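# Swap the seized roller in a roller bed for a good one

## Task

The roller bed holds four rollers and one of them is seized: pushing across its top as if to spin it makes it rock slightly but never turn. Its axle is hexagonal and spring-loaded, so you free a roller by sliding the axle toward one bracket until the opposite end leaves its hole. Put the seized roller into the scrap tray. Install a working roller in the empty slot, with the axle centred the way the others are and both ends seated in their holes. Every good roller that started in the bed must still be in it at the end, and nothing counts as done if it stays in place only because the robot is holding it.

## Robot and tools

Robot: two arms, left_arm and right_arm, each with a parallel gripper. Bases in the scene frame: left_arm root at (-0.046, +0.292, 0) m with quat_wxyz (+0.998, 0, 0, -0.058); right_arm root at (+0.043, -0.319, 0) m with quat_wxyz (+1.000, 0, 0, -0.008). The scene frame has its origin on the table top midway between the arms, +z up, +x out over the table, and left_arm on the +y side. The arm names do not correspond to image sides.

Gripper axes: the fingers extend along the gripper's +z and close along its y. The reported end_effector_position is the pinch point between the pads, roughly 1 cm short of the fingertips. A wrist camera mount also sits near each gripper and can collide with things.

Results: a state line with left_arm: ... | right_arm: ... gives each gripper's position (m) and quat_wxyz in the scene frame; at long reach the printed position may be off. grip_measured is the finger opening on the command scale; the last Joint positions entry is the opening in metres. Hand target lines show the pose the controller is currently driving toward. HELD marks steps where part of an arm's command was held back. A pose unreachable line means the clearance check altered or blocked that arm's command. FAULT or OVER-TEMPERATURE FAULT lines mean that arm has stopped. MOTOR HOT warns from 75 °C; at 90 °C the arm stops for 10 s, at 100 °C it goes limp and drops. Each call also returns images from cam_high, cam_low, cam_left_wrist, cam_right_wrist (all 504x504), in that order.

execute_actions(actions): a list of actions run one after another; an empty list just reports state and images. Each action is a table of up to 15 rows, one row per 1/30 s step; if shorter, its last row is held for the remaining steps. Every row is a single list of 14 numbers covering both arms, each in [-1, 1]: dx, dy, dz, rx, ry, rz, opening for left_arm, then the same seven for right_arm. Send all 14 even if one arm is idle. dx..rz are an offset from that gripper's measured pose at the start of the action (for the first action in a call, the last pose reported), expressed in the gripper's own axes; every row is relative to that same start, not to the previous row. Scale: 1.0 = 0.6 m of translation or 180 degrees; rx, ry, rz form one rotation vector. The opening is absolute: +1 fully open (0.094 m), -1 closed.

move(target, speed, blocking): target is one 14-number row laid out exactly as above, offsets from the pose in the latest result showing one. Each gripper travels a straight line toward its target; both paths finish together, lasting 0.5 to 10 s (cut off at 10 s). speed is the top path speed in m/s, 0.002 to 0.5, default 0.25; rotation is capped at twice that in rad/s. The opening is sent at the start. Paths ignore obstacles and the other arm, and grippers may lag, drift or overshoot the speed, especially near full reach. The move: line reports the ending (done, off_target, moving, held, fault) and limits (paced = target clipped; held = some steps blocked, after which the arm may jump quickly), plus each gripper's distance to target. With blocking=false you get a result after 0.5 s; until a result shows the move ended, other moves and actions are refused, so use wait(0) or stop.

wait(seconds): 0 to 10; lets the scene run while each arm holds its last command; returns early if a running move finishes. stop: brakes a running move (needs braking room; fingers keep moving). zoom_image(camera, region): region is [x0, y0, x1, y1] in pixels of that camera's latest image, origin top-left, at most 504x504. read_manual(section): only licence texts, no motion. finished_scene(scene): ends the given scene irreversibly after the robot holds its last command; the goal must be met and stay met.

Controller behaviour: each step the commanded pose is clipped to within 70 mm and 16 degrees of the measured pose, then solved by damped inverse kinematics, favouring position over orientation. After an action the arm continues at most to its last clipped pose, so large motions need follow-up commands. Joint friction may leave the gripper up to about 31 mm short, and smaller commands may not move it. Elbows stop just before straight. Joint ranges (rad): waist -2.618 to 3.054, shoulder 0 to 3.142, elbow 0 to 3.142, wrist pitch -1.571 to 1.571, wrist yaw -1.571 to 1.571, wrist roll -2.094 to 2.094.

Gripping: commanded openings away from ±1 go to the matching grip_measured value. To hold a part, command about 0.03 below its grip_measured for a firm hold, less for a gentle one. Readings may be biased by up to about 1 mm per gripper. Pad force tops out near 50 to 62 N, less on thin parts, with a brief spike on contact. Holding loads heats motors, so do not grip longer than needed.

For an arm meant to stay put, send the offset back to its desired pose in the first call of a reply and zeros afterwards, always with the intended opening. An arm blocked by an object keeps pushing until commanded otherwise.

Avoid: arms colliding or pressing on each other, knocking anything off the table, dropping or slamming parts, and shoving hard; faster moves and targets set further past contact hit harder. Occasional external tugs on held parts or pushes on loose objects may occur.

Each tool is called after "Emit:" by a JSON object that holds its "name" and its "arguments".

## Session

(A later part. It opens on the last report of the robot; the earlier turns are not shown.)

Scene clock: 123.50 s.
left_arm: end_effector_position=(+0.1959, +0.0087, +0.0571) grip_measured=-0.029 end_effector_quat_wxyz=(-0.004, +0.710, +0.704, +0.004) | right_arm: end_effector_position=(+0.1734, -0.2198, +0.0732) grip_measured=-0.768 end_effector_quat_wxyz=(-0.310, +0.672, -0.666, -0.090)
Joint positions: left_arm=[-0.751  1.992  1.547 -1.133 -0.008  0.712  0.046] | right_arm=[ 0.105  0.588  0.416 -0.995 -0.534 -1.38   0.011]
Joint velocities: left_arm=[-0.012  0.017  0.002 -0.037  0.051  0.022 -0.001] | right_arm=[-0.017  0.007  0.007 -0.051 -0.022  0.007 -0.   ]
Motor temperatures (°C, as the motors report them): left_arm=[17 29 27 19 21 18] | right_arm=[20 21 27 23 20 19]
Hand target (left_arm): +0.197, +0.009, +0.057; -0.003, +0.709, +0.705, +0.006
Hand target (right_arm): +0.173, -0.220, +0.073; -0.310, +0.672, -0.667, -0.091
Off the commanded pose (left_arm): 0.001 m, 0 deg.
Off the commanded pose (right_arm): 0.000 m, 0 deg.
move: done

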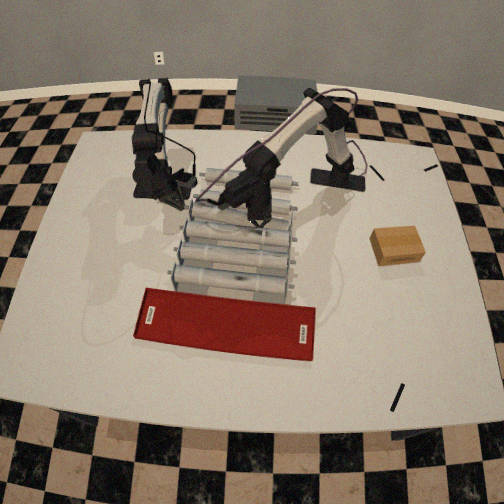

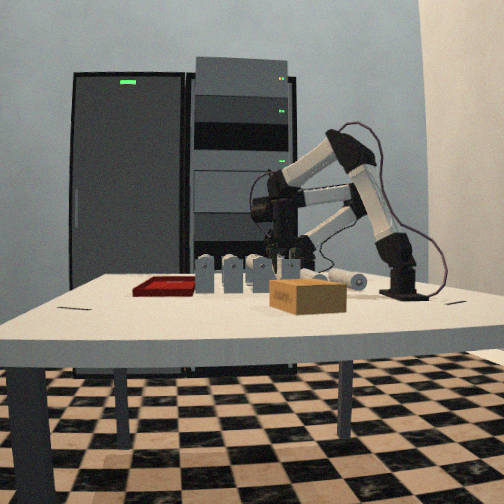

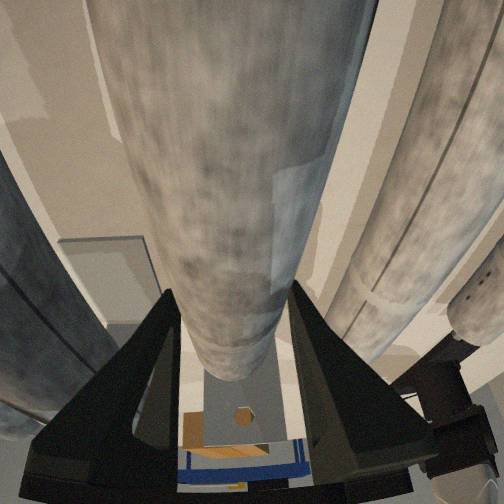

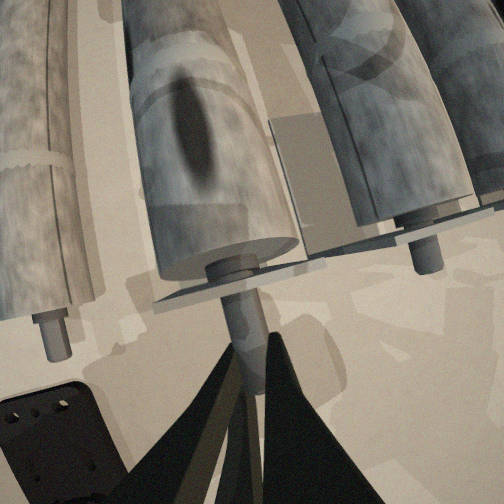

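Emit:
{"name": "move", "arguments": {"target": [0,0,-0.11,0,0.11,0,-0.2,0,0,0,0,0,0,-1], "speed": 0.05}}

Emit:
{"name": "move", "arguments": {"target": [0,0,0,0,0,0,-0.2,0,0,0,0,0,0,0.2]}}

Emit:
{"name": "move", "arguments": {"target": [0.12,0,-0.03,0,0,0,-0.2,0,0,0,0,0,0,0.2], "speed": 0.05}}

Scene clock: 130.83 s.
left_arm: end_effector_position=(+0.1975, +0.0072, +0.1169) grip_measured=-0.199 end_effector_quat_wxyz=(-0.054, +0.710, +0.694, +0.107) | right_arm: end_effector_position=(+0.1740, -0.2191, +0.0733) grip_measured=-0.770 end_effector_quat_wxyz=(-0.313, +0.677, -0.660, -0.089)
Joint positions: left_arm=[-0.836  2.115  1.945 -1.543 -0.195  0.628  0.038] | right_arm=[ 0.105  0.588  0.414 -0.989 -0.539 -1.392  0.011]
Joint velocities: left_arm=[ 0.002  0.012 -0.012 -0.007 -0.081  0.051  0.   ] | right_arm=[ 0.022  0.002  0.002 -0.081  0.051  0.007  0.001]
Motor temperatures (°C, as the motors report them): left_arm=[17 31 27 19 21 18] | right_arm=[20 20 27 24 20 19]
Hand target (left_arm): +0.195, +0.007, +0.122; -0.052, +0.710, +0.693, +0.115
Hand target (right_arm): +0.173, -0.220, +0.073; -0.310, +0.672, -0.666, -0.090
Off the commanded pose (left_arm): 0.006 m, 8 deg.
Off the commanded pose (right_arm): 0.001 m, 1 deg.
joint sent to its limit (left arm) — the command would take joint 4 (wrist pitch) past its lower limit, so that joint was sent only as far as its limit.
move: off_target (left_arm)

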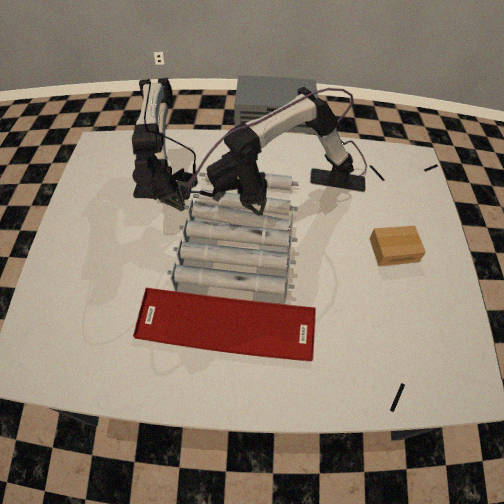

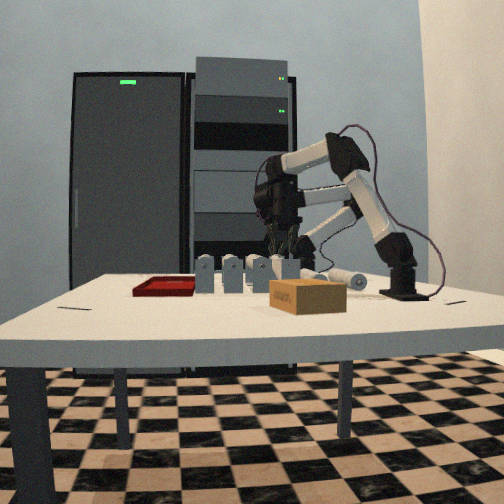

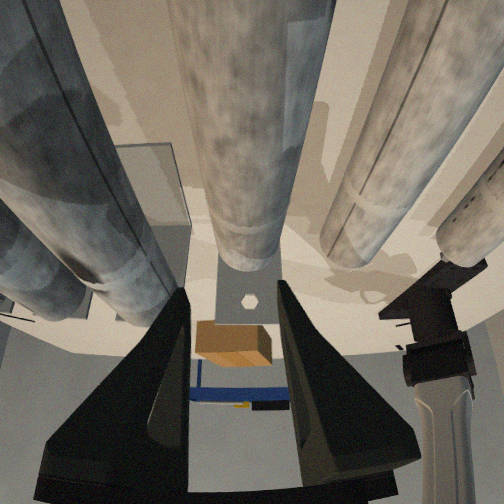

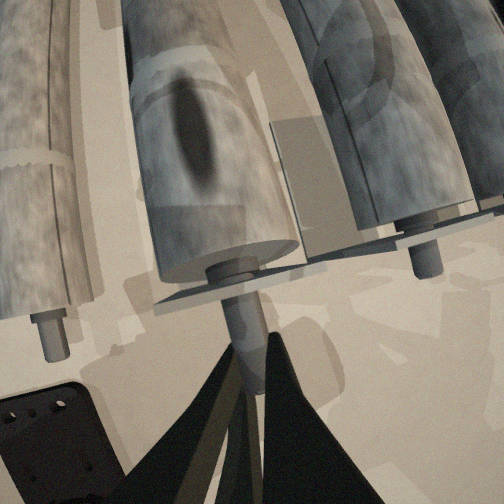

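Scene clock: 131.33 s.
left_arm: end_effector_position=(+0.1975, +0.0072, +0.1169) grip_measured=-0.199 end_effector_quat_wxyz=(-0.054, +0.710, +0.694, +0.107) | right_arm: end_effector_position=(+0.1740, -0.2191, +0.0733) grip_measured=+0.198 end_effector_quat_wxyz=(-0.313, +0.677, -0.660, -0.089)
Joint positions: left_arm=[-0.836  2.115  1.945 -1.543 -0.195  0.628  0.038] | right_arm=[ 0.105  0.588  0.414 -0.989 -0.539 -1.392  0.056]
Joint velocities: left_arm=[ 0.012 -0.012 -0.012  0.022 -0.022 -0.037  0.   ] | right_arm=[-0.007  0.002 -0.012  0.066 -0.037 -0.037  0.001]
Motor temperatures (°C, as the motors report them): left_arm=[17 31 27 19 21 18] | right_arm=[20 20 27 24 20 19]
Hand target (left_arm): +0.197, +0.007, +0.117; -0.054, +0.710, +0.694, +0.107
Hand target (right_arm): +0.174, -0.219, +0.073; -0.313, +0.677, -0.660, -0.089
Off the commanded pose (left_arm): 0.000 m, 0 deg.
Off the commanded pose (right_arm): 0.000 m, 0 deg.
move: done

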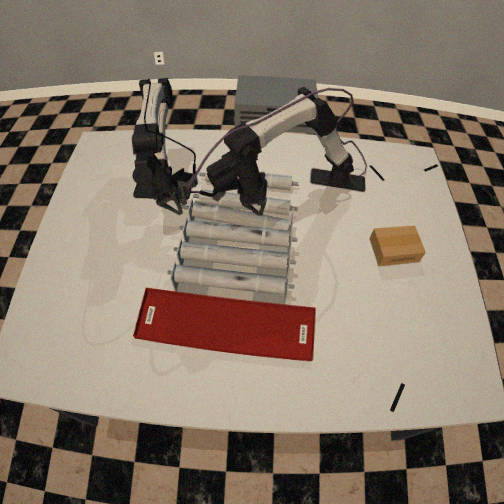

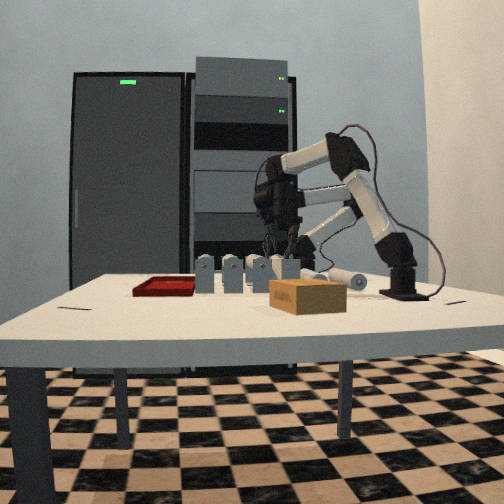

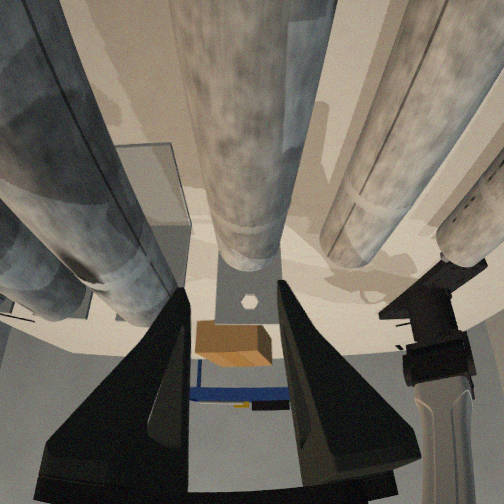

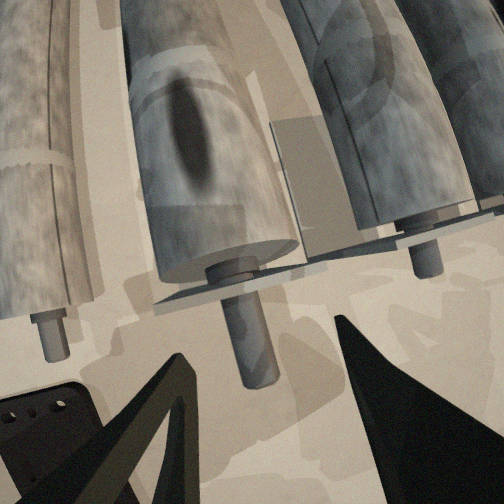

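Scene clock: 133.13 s.
left_arm: end_effector_position=(+0.1987, +0.0630, +0.1540) grip_measured=-0.199 end_effector_quat_wxyz=(-0.037, +0.709, +0.697, +0.102) | right_arm: end_effector_position=(+0.1740, -0.2191, +0.0733) grip_measured=+0.198 end_effector_quat_wxyz=(-0.313, +0.677, -0.660, -0.089)
Joint positions: left_arm=[-0.737  1.898  1.786 -1.545 -0.199  0.726  0.038] | right_arm=[ 0.105  0.588  0.414 -0.989 -0.539 -1.392  0.056]
Joint velocities: left_arm=[-0.002  0.007 -0.012 -0.007  0.022  0.051  0.001] | right_arm=[ 0.007 -0.022 -0.007  0.022 -0.037  0.095  0.   ]
Motor temperatures (°C, as the motors report them): left_arm=[17 31 27 19 21 18] | right_arm=[20 20 27 24 20 19]
Hand target (left_arm): +0.197, +0.073, +0.152; -0.050, +0.711, +0.694, +0.108
Hand target (right_arm): +0.174, -0.219, +0.073; -0.313, +0.677, -0.660, -0.089
Off the commanded pose (left_arm): 0.011 m, 2 deg.
Off the commanded pose (right_arm): 0.000 m, 0 deg.
joint sent to its limit (left arm) — the command would take joint 4 (wrist pitch) past its lower limit, so that joint was sent only as far as its limit.
move: off_target (left_arm)

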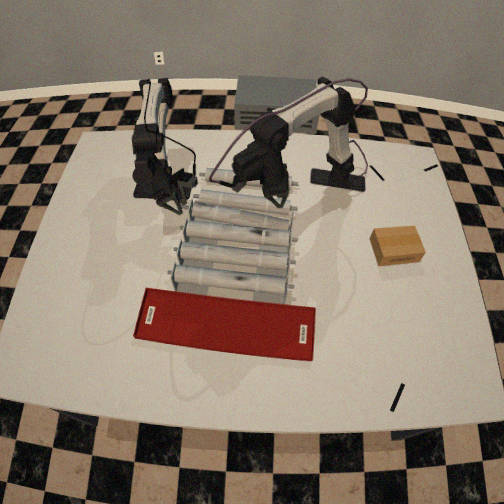

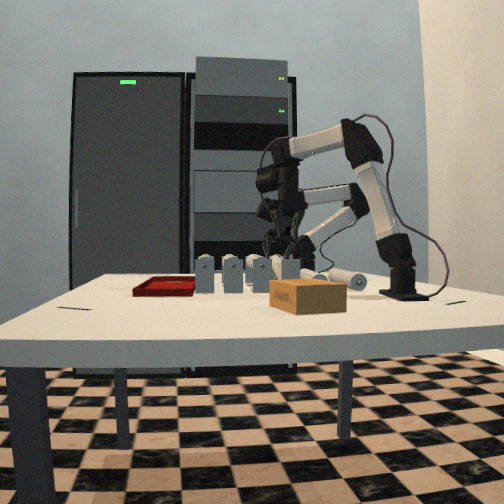

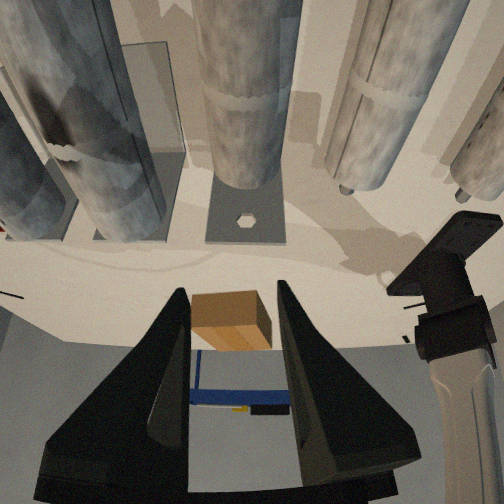

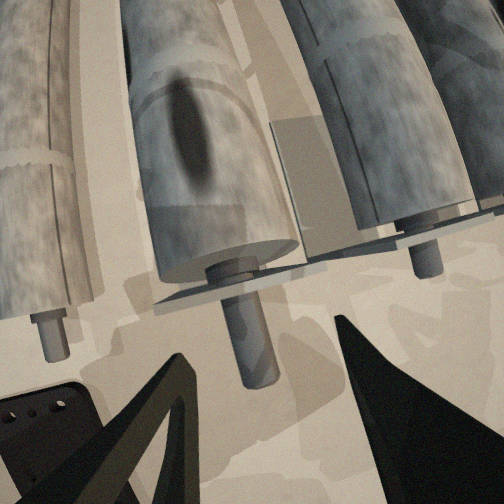

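Emit:
{"name": "move", "arguments": {"target": [-0.073,-0.015,0.195,0,-0.06,0,0.5,0,0,0,0,0,0,-1], "speed": 0.1}}

Emit:
{"name": "move", "arguments": {"target": [0,0,0,0,0,0,-0.1,0,0,0,0,0,0,-1]}}

Emit:
{"name": "move", "arguments": {"target": [0,0,-0.13,0,0.08,0,-0.1,0,0,0,0,0,0,-1], "speed": 0.05}}

Scene clock: 138.80 s.
left_arm: end_effector_position=(+0.1980, +0.0437, +0.0376) grip_measured=+0.499 end_effector_quat_wxyz=(+0.027, +0.716, +0.697, +0.039) | right_arm: end_effector_position=(+0.1742, -0.2190, +0.0734) grip_measured=-0.770 end_effector_quat_wxyz=(-0.314, +0.677, -0.659, -0.088)
Joint positions: left_arm=[-0.717  1.87   1.294 -0.944 -0.08   0.767  0.07 ] | right_arm=[ 0.105  0.588  0.414 -0.988 -0.539 -1.394  0.011]
Joint velocities: left_arm=[-0.017 -0.002  0.002 -0.037  0.007  0.037 -0.   ] | right_arm=[-0.007 -0.007  0.012  0.007 -0.066  0.022  0.   ]
Motor temperatures (°C, as the motors report them): left_arm=[17 32 26 18 20 18] | right_arm=[20 20 27 24 20 19]
Hand target (left_arm): +0.200, +0.045, +0.031; +0.029, +0.716, +0.697, +0.036
Hand target (right_arm): +0.174, -0.219, +0.073; -0.313, +0.677, -0.660, -0.089
Off the commanded pose (left_arm): 0.008 m, 1 deg.
Off the commanded pose (right_arm): 0.000 m, 0 deg.
move: done

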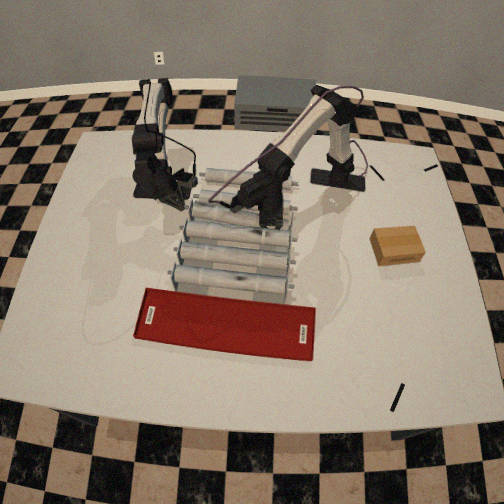

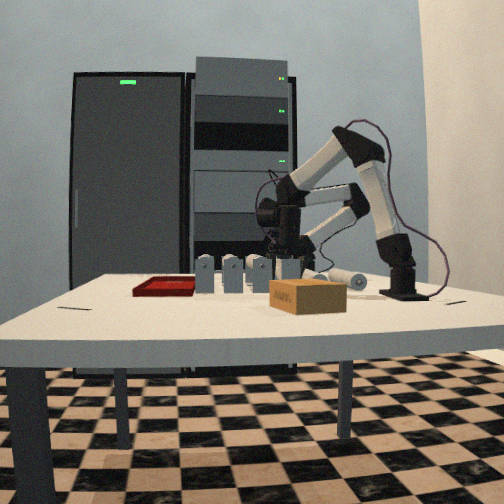

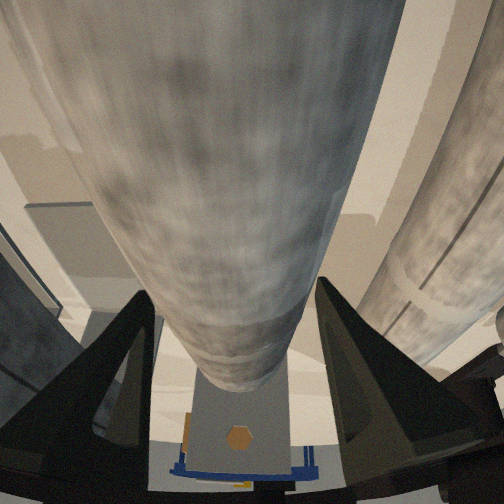

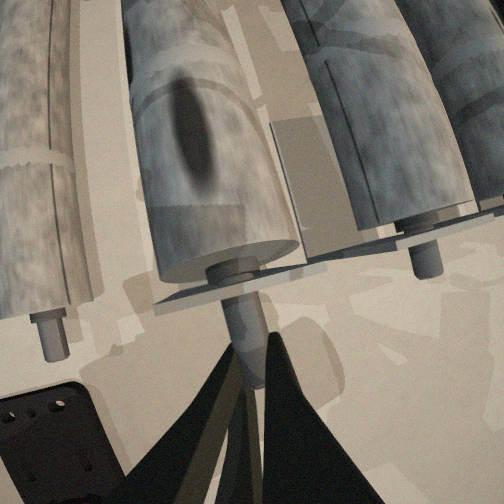

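Scene clock: 139.30 s.
left_arm: end_effector_position=(+0.1971, +0.0437, +0.0375) grip_measured=+0.007 end_effector_quat_wxyz=(+0.026, +0.718, +0.695, +0.037) | right_arm: end_effector_position=(+0.1742, -0.2190, +0.0734) grip_measured=-0.770 end_effector_quat_wxyz=(-0.314, +0.678, -0.659, -0.088)
Joint positions: left_arm=[-0.717  1.87   1.294 -0.946 -0.076  0.771  0.047] | right_arm=[ 0.105  0.588  0.414 -0.988 -0.539 -1.395  0.011]
Joint velocities: left_arm=[-0.002 -0.022  0.007  0.007  0.007  0.037 -0.001] | right_arm=[-0.012  0.002 -0.002 -0.066 -0.081 -0.007 -0.   ]
Motor temperatures (°C, as the motors report them): left_arm=[17 32 26 18 20 18] | right_arm=[20 20 27 24 20 19]
Hand target (left_arm): +0.198, +0.044, +0.038; +0.027, +0.716, +0.697, +0.039
Hand target (right_arm): +0.174, -0.219, +0.073; -0.314, +0.678, -0.659, -0.088
Off the commanded pose (left_arm): 0.001 m, 0 deg.
Off the commanded pose (right_arm): 0.000 m, 0 deg.
move: done

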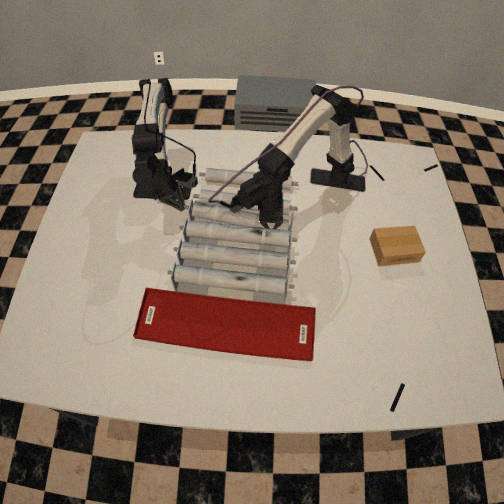

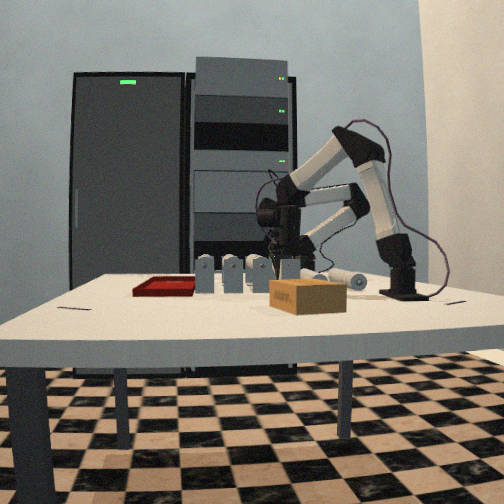

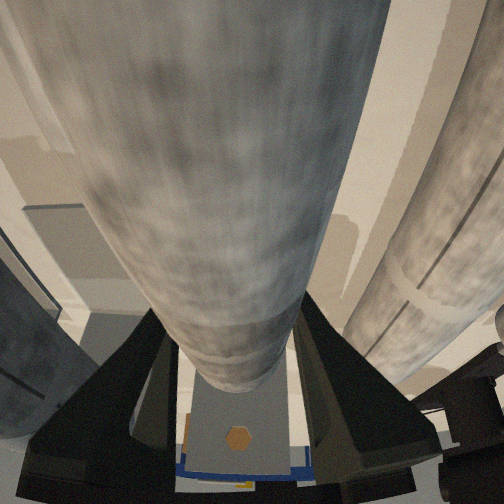

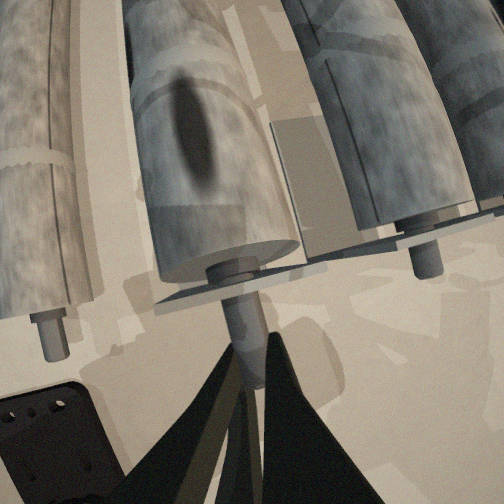

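Scene clock: 142.07 s.
left_arm: end_effector_position=(+0.1882, +0.0466, +0.1016) grip_measured=+0.007 end_effector_quat_wxyz=(-0.078, +0.709, +0.692, +0.115) | right_arm: end_effector_position=(+0.1749, -0.2221, +0.0675) grip_measured=-0.771 end_effector_quat_wxyz=(-0.307, +0.677, -0.664, -0.081)
Joint positions: left_arm=[-0.798  2.003  1.709 -1.461 -0.21   0.66   0.047] | right_arm=[ 0.105  0.588  0.398 -0.975 -0.518 -1.392  0.011]
Joint velocities: left_arm=[-0.017  0.002  0.017  0.037 -0.081 -0.007  0.001] | right_arm=[-0.002 -0.007 -0.022  0.007  0.051 -0.081 -0.001]
Motor temperatures (°C, as the motors report them): left_arm=[17 33 27 18 21 18] | right_arm=[20 20 28 24 20 19]
Hand target (left_arm): +0.190, +0.041, +0.114; -0.062, +0.707, +0.693, +0.125
Hand target (right_arm): +0.174, -0.219, +0.073; -0.314, +0.678, -0.659, -0.088
Off the commanded pose (left_arm): 0.014 m, 2 deg.
Off the commanded pose (right_arm): 0.007 m, 1 deg.
move: off_target (left_arm)

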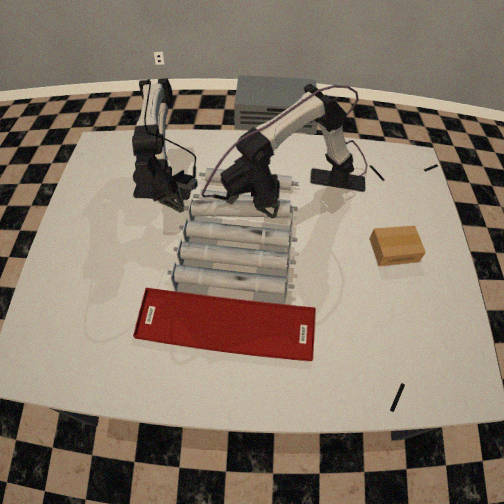

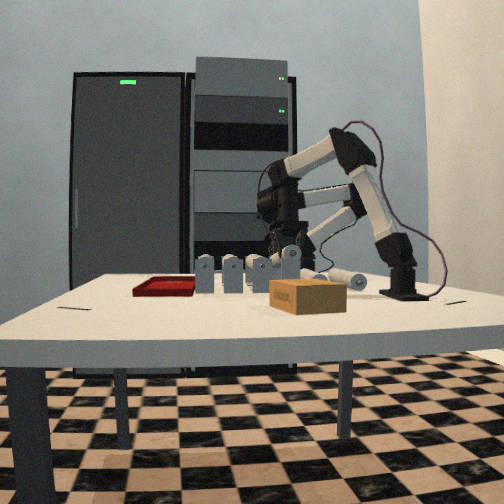

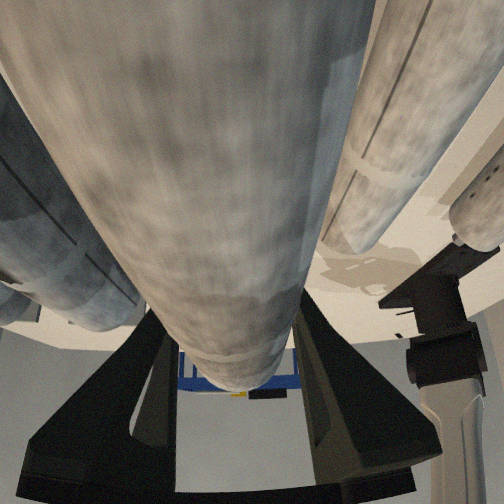

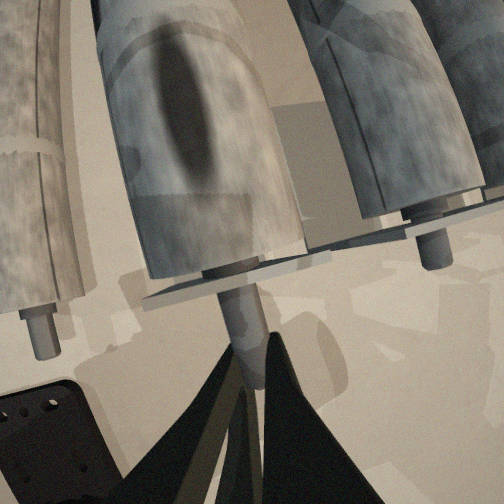

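Lifted. Release right, raise more and slide out +y.

Emit:
{"name": "move", "arguments": {"target": [0,0,-0.05,0,0,0,-0.1,0,0,0,0,0,0,0.3], "speed": 0.05}}

Emit:
{"name": "move", "arguments": {"target": [0.12,0,-0.03,0,0,0,-0.1,0,0,0,0,0,0,0.3], "speed": 0.05}}

Emit:
{"name": "move", "arguments": {"target": [0,0,-0.1,0,-0.08,0,-0.1,0.06,0,-0.08,0,0,0,0.3], "speed": 0.08}}

Scene clock: 145.60 s.
left_arm: end_effector_position=(+0.1914, +0.0455, +0.1125) grip_measured=+0.007 end_effector_quat_wxyz=(-0.083, +0.711, +0.686, +0.125) | right_arm: end_effector_position=(+0.1750, -0.2221, +0.0673) grip_measured=+0.298 end_effector_quat_wxyz=(-0.307, +0.677, -0.664, -0.081)
Joint positions: left_arm=[-0.802  2.026  1.78  -1.523 -0.229  0.665  0.047] | right_arm=[ 0.105  0.588  0.397 -0.974 -0.518 -1.392  0.061]
Joint velocities: left_arm=[ 0.002  0.017 -0.007  0.037  0.081 -0.066 -0.   ] | right_arm=[-0.002 -0.017 -0.022 -0.051 -0.007  0.007 -0.   ]
Motor temperatures (°C, as the motors report them): left_arm=[17 33 28 18 21 18] | right_arm=[20 20 28 24 20 19]
Hand target (left_arm): +0.186, +0.039, +0.130; -0.066, +0.711, +0.691, +0.114
Hand target (right_arm): +0.175, -0.222, +0.067; -0.307, +0.677, -0.664, -0.081
Off the commanded pose (left_arm): 0.020 m, 1 deg.
Off the commanded pose (right_arm): 0.000 m, 0 deg.
joint sent to its limit (left arm) — the command would take joint 4 (wrist pitch) past its lower limit, so that joint was sent only as far as its limit.
move: off_target (left_arm)

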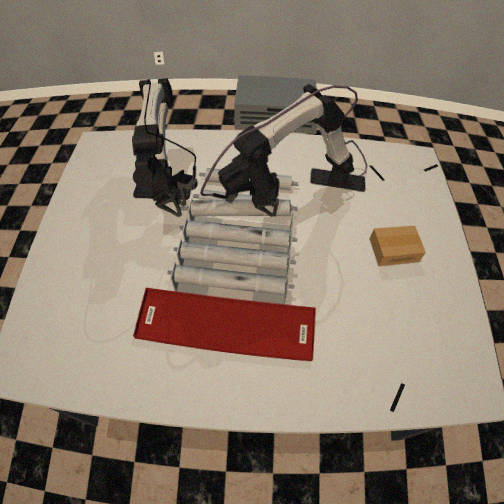

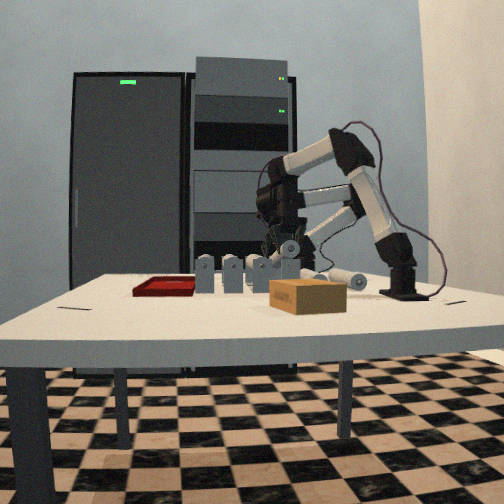

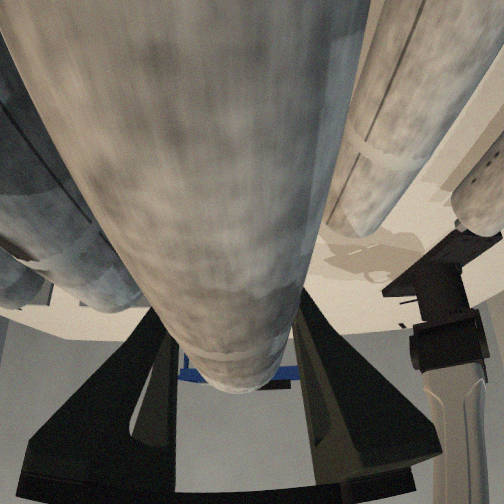

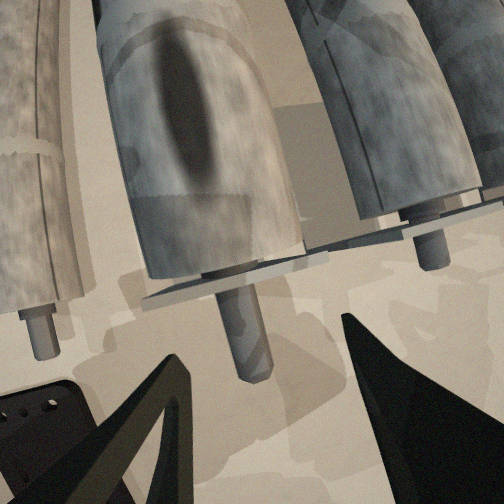

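Scene clock: 147.37 s.
left_arm: end_effector_position=(+0.2004, +0.0491, +0.1228) grip_measured=+0.004 end_effector_quat_wxyz=(-0.020, +0.735, +0.673, +0.081) | right_arm: end_effector_position=(+0.1750, -0.2221, +0.0673) grip_measured=+0.298 end_effector_quat_wxyz=(-0.307, +0.677, -0.664, -0.081)
Joint positions: left_arm=[-0.741  1.896  1.665 -1.386 -0.161  0.798  0.047] | right_arm=[ 0.105  0.588  0.397 -0.974 -0.518 -1.392  0.061]
Joint velocities: left_arm=[-0.007 -0.022 -0.017 -0.037  0.022 -0.037  0.   ] | right_arm=[-0.012 -0.012 -0.007  0.037 -0.007 -0.095 -0.001]
Motor temperatures (°C, as the motors report them): left_arm=[17 34 28 19 21 18] | right_arm=[20 20 28 24 20 19]
Hand target (left_arm): +0.193, +0.102, +0.150; -0.073, +0.715, +0.685, +0.124
Hand target (right_arm): +0.175, -0.222, +0.067; -0.307, +0.677, -0.664, -0.081
Off the commanded pose (left_arm): 0.067 m, 9 deg.
Off the commanded pose (right_arm): 0.000 m, 0 deg.
joint sent to its limit (left arm) — the command would take joint 4 (wrist pitch) past its lower limit, so that joint was sent only as far as its limit.
move: off_target (left_arm)

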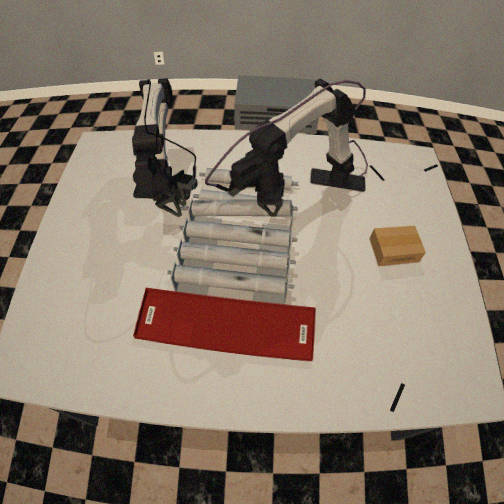

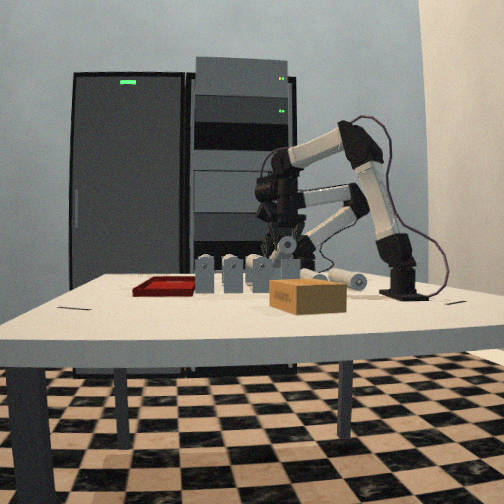

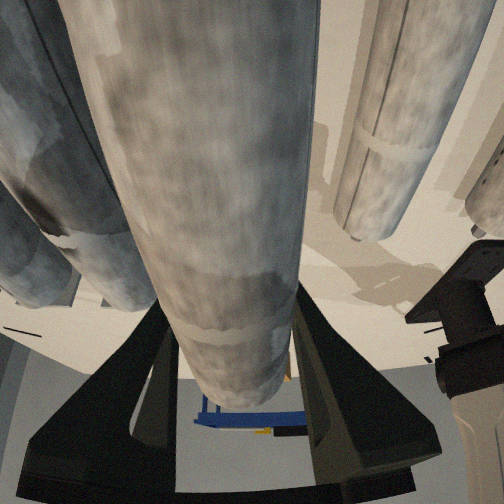

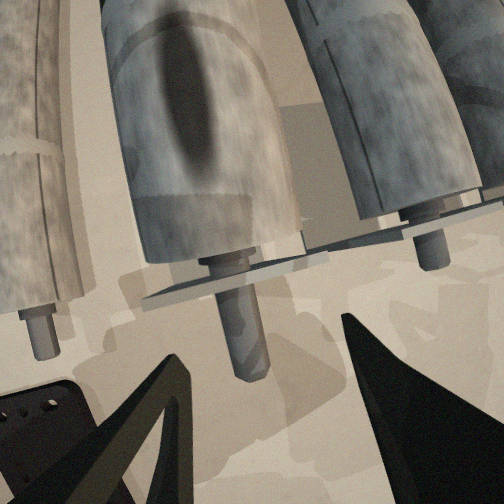

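Scene clock: 149.20 s.
left_arm: end_effector_position=(+0.2071, +0.0413, +0.1331) grip_measured=+0.004 end_effector_quat_wxyz=(+0.019, +0.752, +0.658, +0.028) | right_arm: end_effector_position=(+0.1789, -0.2423, +0.0723) grip_measured=+0.298 end_effector_quat_wxyz=(-0.314, +0.664, -0.675, -0.064)
Joint positions: left_arm=[-0.69   1.858  1.665 -1.337 -0.054  0.898  0.047] | right_arm=[-0.105  0.606  0.425 -1.058 -0.572 -1.577  0.061]
Joint velocities: left_arm=[ 0.012 -0.002 -0.002 -0.022 -0.066  0.051 -0.001] | right_arm=[-0.007 -0.007  0.017  0.066  0.037  0.007 -0.   ]
Motor temperatures (°C, as the motors report them): left_arm=[17 35 28 19 21 18] | right_arm=[20 20 28 24 20 19]
Hand target (left_arm): +0.195, +0.041, +0.180; +0.066, +0.742, +0.667, -0.009
Hand target (right_arm): +0.179, -0.242, +0.072; -0.314, +0.665, -0.674, -0.065
Off the commanded pose (left_arm): 0.050 m, 7 deg.
Off the commanded pose (right_arm): 0.041 m, 3 deg.
move: held (right_arm), off_target (left_arm); limits=held; held on 37 of 55 steps (right_arm), including the last (right_arm)
pose unreachable (right arm): on one or more control steps of this call, first in action 0 (counted from 0), this arm could not follow its commanded pose, so it was not sent that pose on those steps. On the call's last step it was still not sent that pose. It may still have moved: this result reports where it is.
cause: the commanded pose would bring two parts of the arm too close to each other (its upper arm (the part past joint 2) and its gripper housing, with joints 3 (elbow) to 6 (wrist roll) between them).

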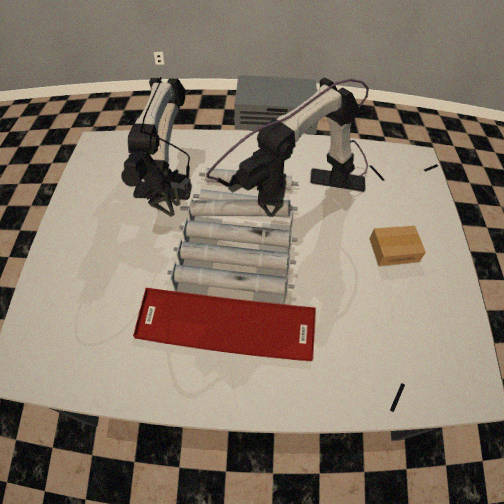

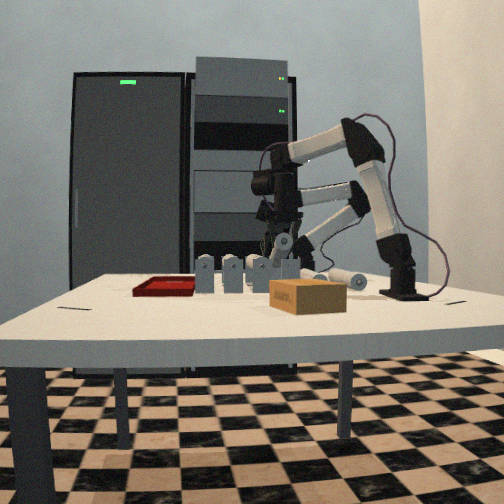

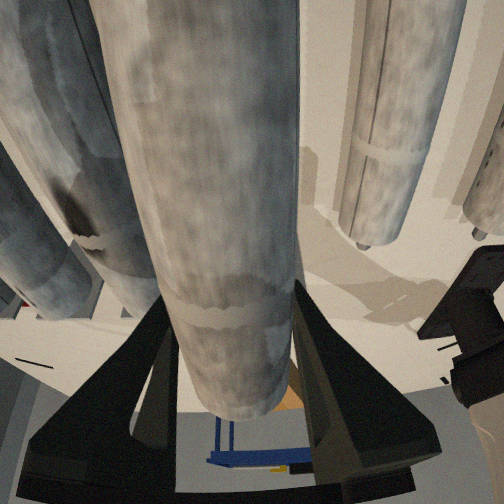

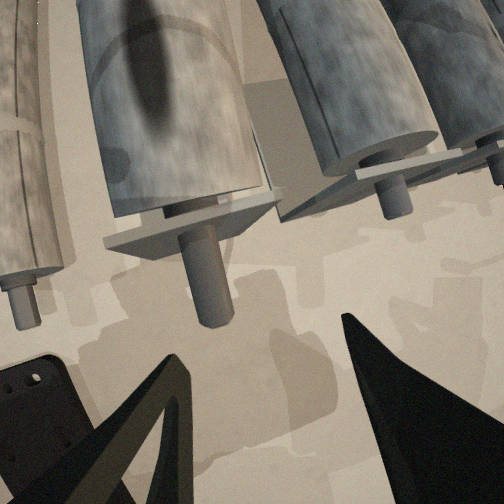

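Emit:
{"name": "move", "arguments": {"target": [0,0,0.02,0,0.03,0,-0.1,0,0,0,0,0,0,0.3], "speed": 0.05}}

Emit:
{"name": "move", "arguments": {"target": [0.12,0,-0.01,0,0,0,-0.1,0,0,0,0,0,0,0.3], "speed": 0.05}}

Scene clock: 152.77 s.
left_arm: end_effector_position=(+0.2064, +0.0438, +0.1155) grip_measured=+0.003 end_effector_quat_wxyz=(-0.012, +0.750, +0.659, +0.049) | right_arm: end_effector_position=(+0.1789, -0.2423, +0.0723) grip_measured=+0.298 end_effector_quat_wxyz=(-0.314, +0.664, -0.675, -0.064)
Joint positions: left_arm=[-0.708  1.908  1.659 -1.344 -0.099  0.874  0.047] | right_arm=[-0.105  0.606  0.425 -1.058 -0.572 -1.577  0.061]
Joint velocities: left_arm=[ 0.007  0.007  0.012  0.022  0.022 -0.037 -0.   ] | right_arm=[ 0.017 -0.012 -0.007 -0.022 -0.007  0.022 -0.   ]
Motor temperatures (°C, as the motors report them): left_arm=[17 37 29 19 21 18] | right_arm=[20 20 28 24 20 19]
Hand target (left_arm): +0.208, +0.041, +0.121; -0.011, +0.750, +0.659, +0.062
Hand target (right_arm): +0.179, -0.242, +0.072; -0.314, +0.664, -0.675, -0.064
Off the commanded pose (left_arm): 0.006 m, 2 deg.
Off the commanded pose (right_arm): 0.000 m, 0 deg.
move: done

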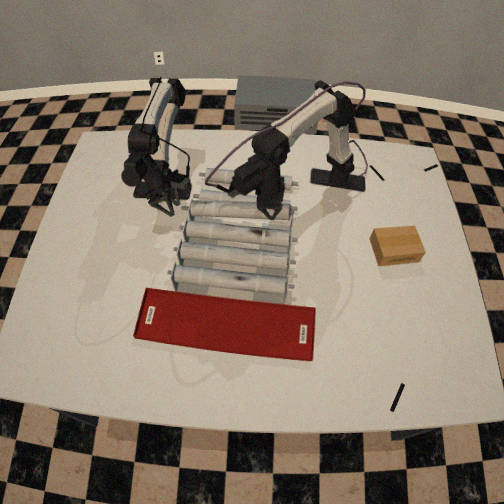

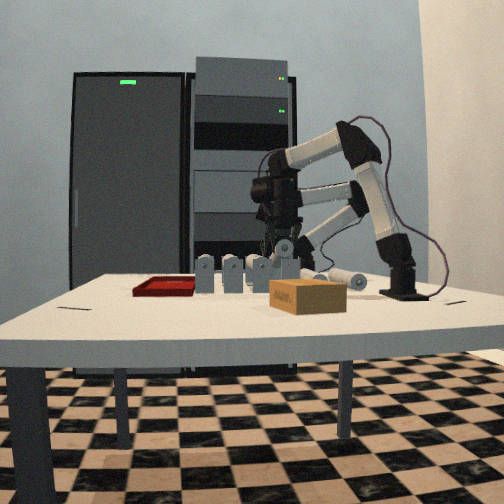

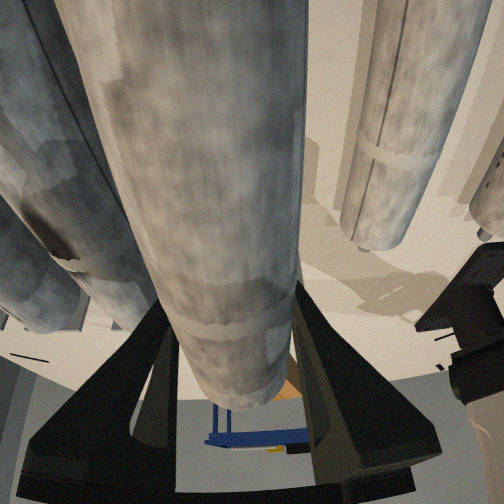

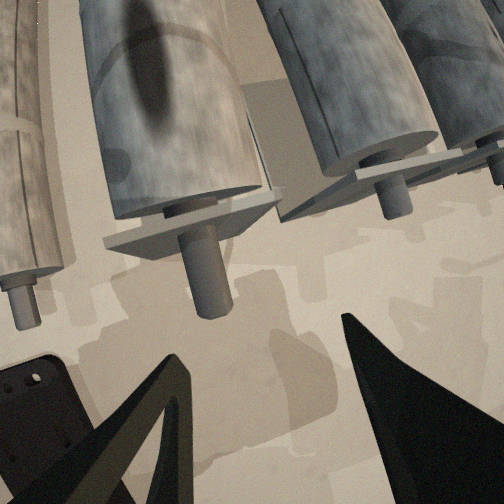

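Scene clock: 154.60 s.
left_arm: end_effector_position=(+0.2152, +0.0714, +0.1196) grip_measured=+0.003 end_effector_quat_wxyz=(+0.029, +0.759, +0.650, -0.001) | right_arm: end_effector_position=(+0.1789, -0.2423, +0.0723) grip_measured=+0.298 end_effector_quat_wxyz=(-0.314, +0.664, -0.675, -0.064)
Joint positions: left_arm=[-0.579  1.785  1.519 -1.247  0.011  1.029  0.047] | right_arm=[-0.105  0.606  0.425 -1.058 -0.572 -1.577  0.061]
Joint velocities: left_arm=[-0.017 -0.007 -0.017 -0.007  0.066 -0.007 -0.001] | right_arm=[-0.007 -0.017 -0.012  0.051 -0.007 -0.007 -0.   ]
Motor temperatures (°C, as the motors report them): left_arm=[17 38 29 19 21 18] | right_arm=[20 20 28 24 20 19]
Hand target (left_arm): +0.215, +0.112, +0.129; -0.011, +0.751, +0.658, +0.048
Hand target (right_arm): +0.179, -0.242, +0.072; -0.314, +0.664, -0.675, -0.064
Off the commanded pose (left_arm): 0.044 m, 8 deg.
Off the commanded pose (right_arm): 0.000 m, 0 deg.
move: off_target (left_arm)

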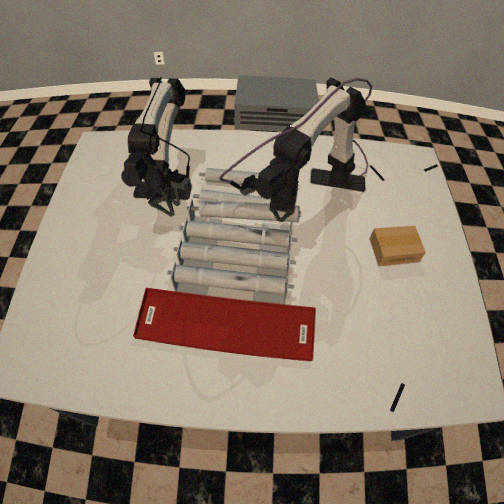

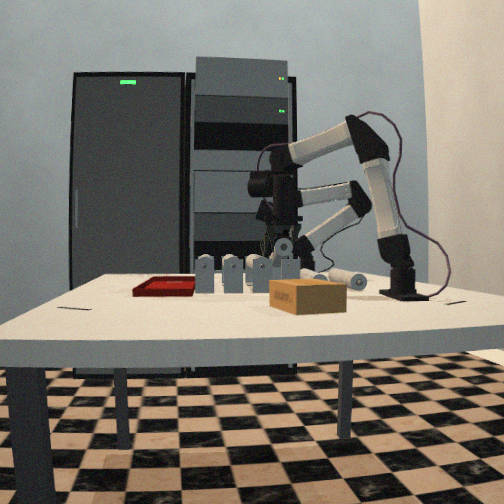

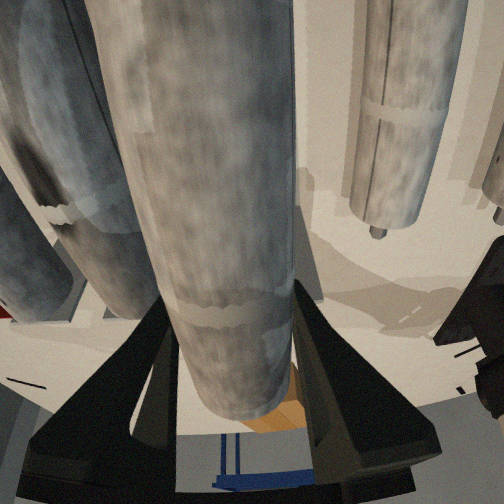

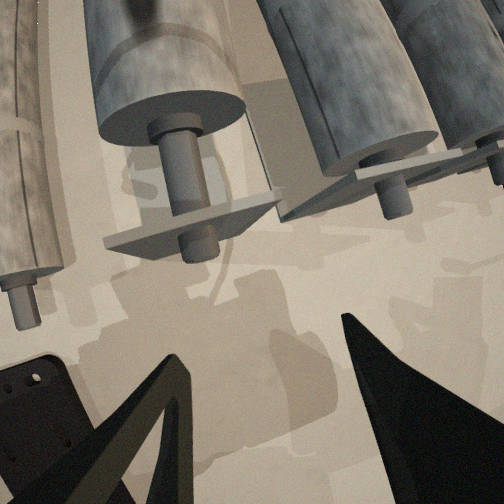

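Progress. Continue.

Emit:
{"name": "move", "arguments": {"target": [0.1,-0.01,-0.01,0,0.04,0,-0.1,0,0,0,0,0,0,0.3], "speed": 0.05}}

Scene clock: 157.67 s.
left_arm: end_effector_position=(+0.2212, +0.1070, +0.1223) grip_measured=+0.002 end_effector_quat_wxyz=(+0.017, +0.762, +0.647, +0.025) | right_arm: end_effector_position=(+0.1789, -0.2423, +0.0723) grip_measured=+0.298 end_effector_quat_wxyz=(-0.314, +0.664, -0.675, -0.064)
Joint positions: left_arm=[-0.51   1.732  1.468 -1.261 -0.04   1.108  0.047] | right_arm=[-0.105  0.606  0.425 -1.058 -0.572 -1.577  0.061]
Joint velocities: left_arm=[-0.022 -0.007  0.007  0.007 -0.037 -0.037  0.001] | right_arm=[-0.007 -0.012  0.002 -0.095 -0.081 -0.037 -0.001]
Motor temperatures (°C, as the motors report them): left_arm=[17 38 29 19 21 18] | right_arm=[20 20 28 24 20 19]
Hand target (left_arm): +0.218, +0.131, +0.124; -0.012, +0.758, +0.651, +0.047
Hand target (right_arm): +0.179, -0.242, +0.072; -0.314, +0.664, -0.675, -0.064
Off the commanded pose (left_arm): 0.025 m, 4 deg.
Off the commanded pose (right_arm): 0.000 m, 0 deg.
move: off_target (left_arm)

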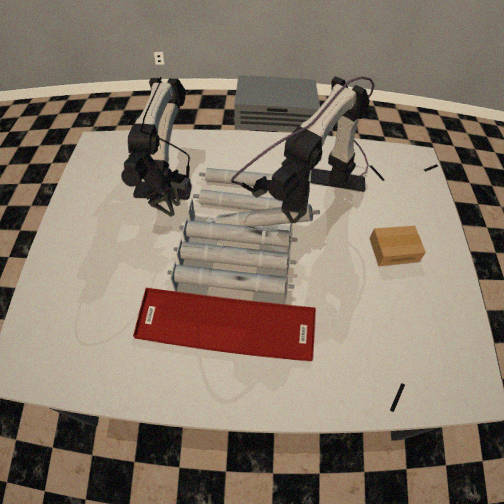

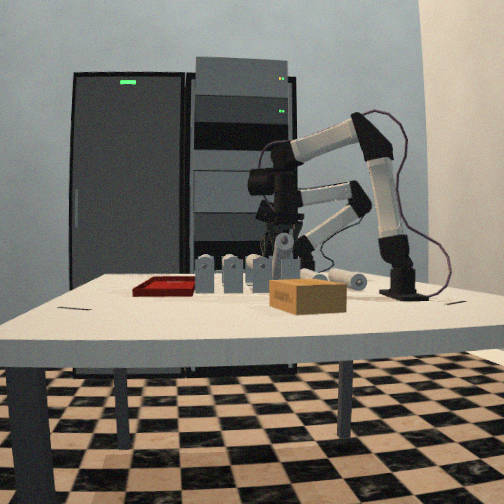

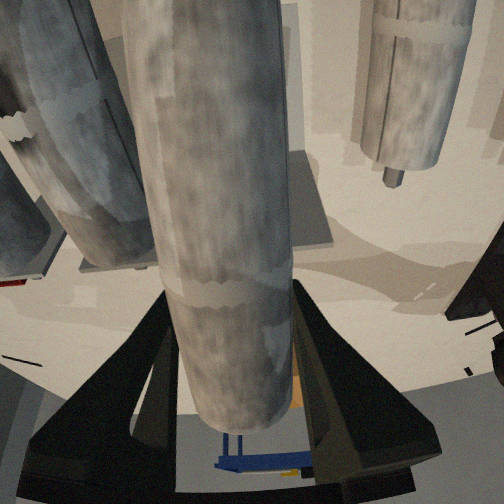

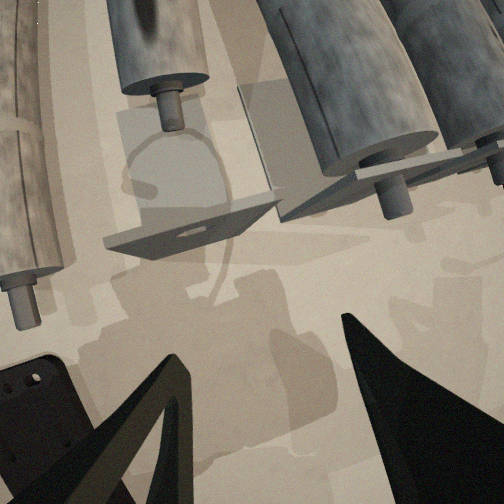

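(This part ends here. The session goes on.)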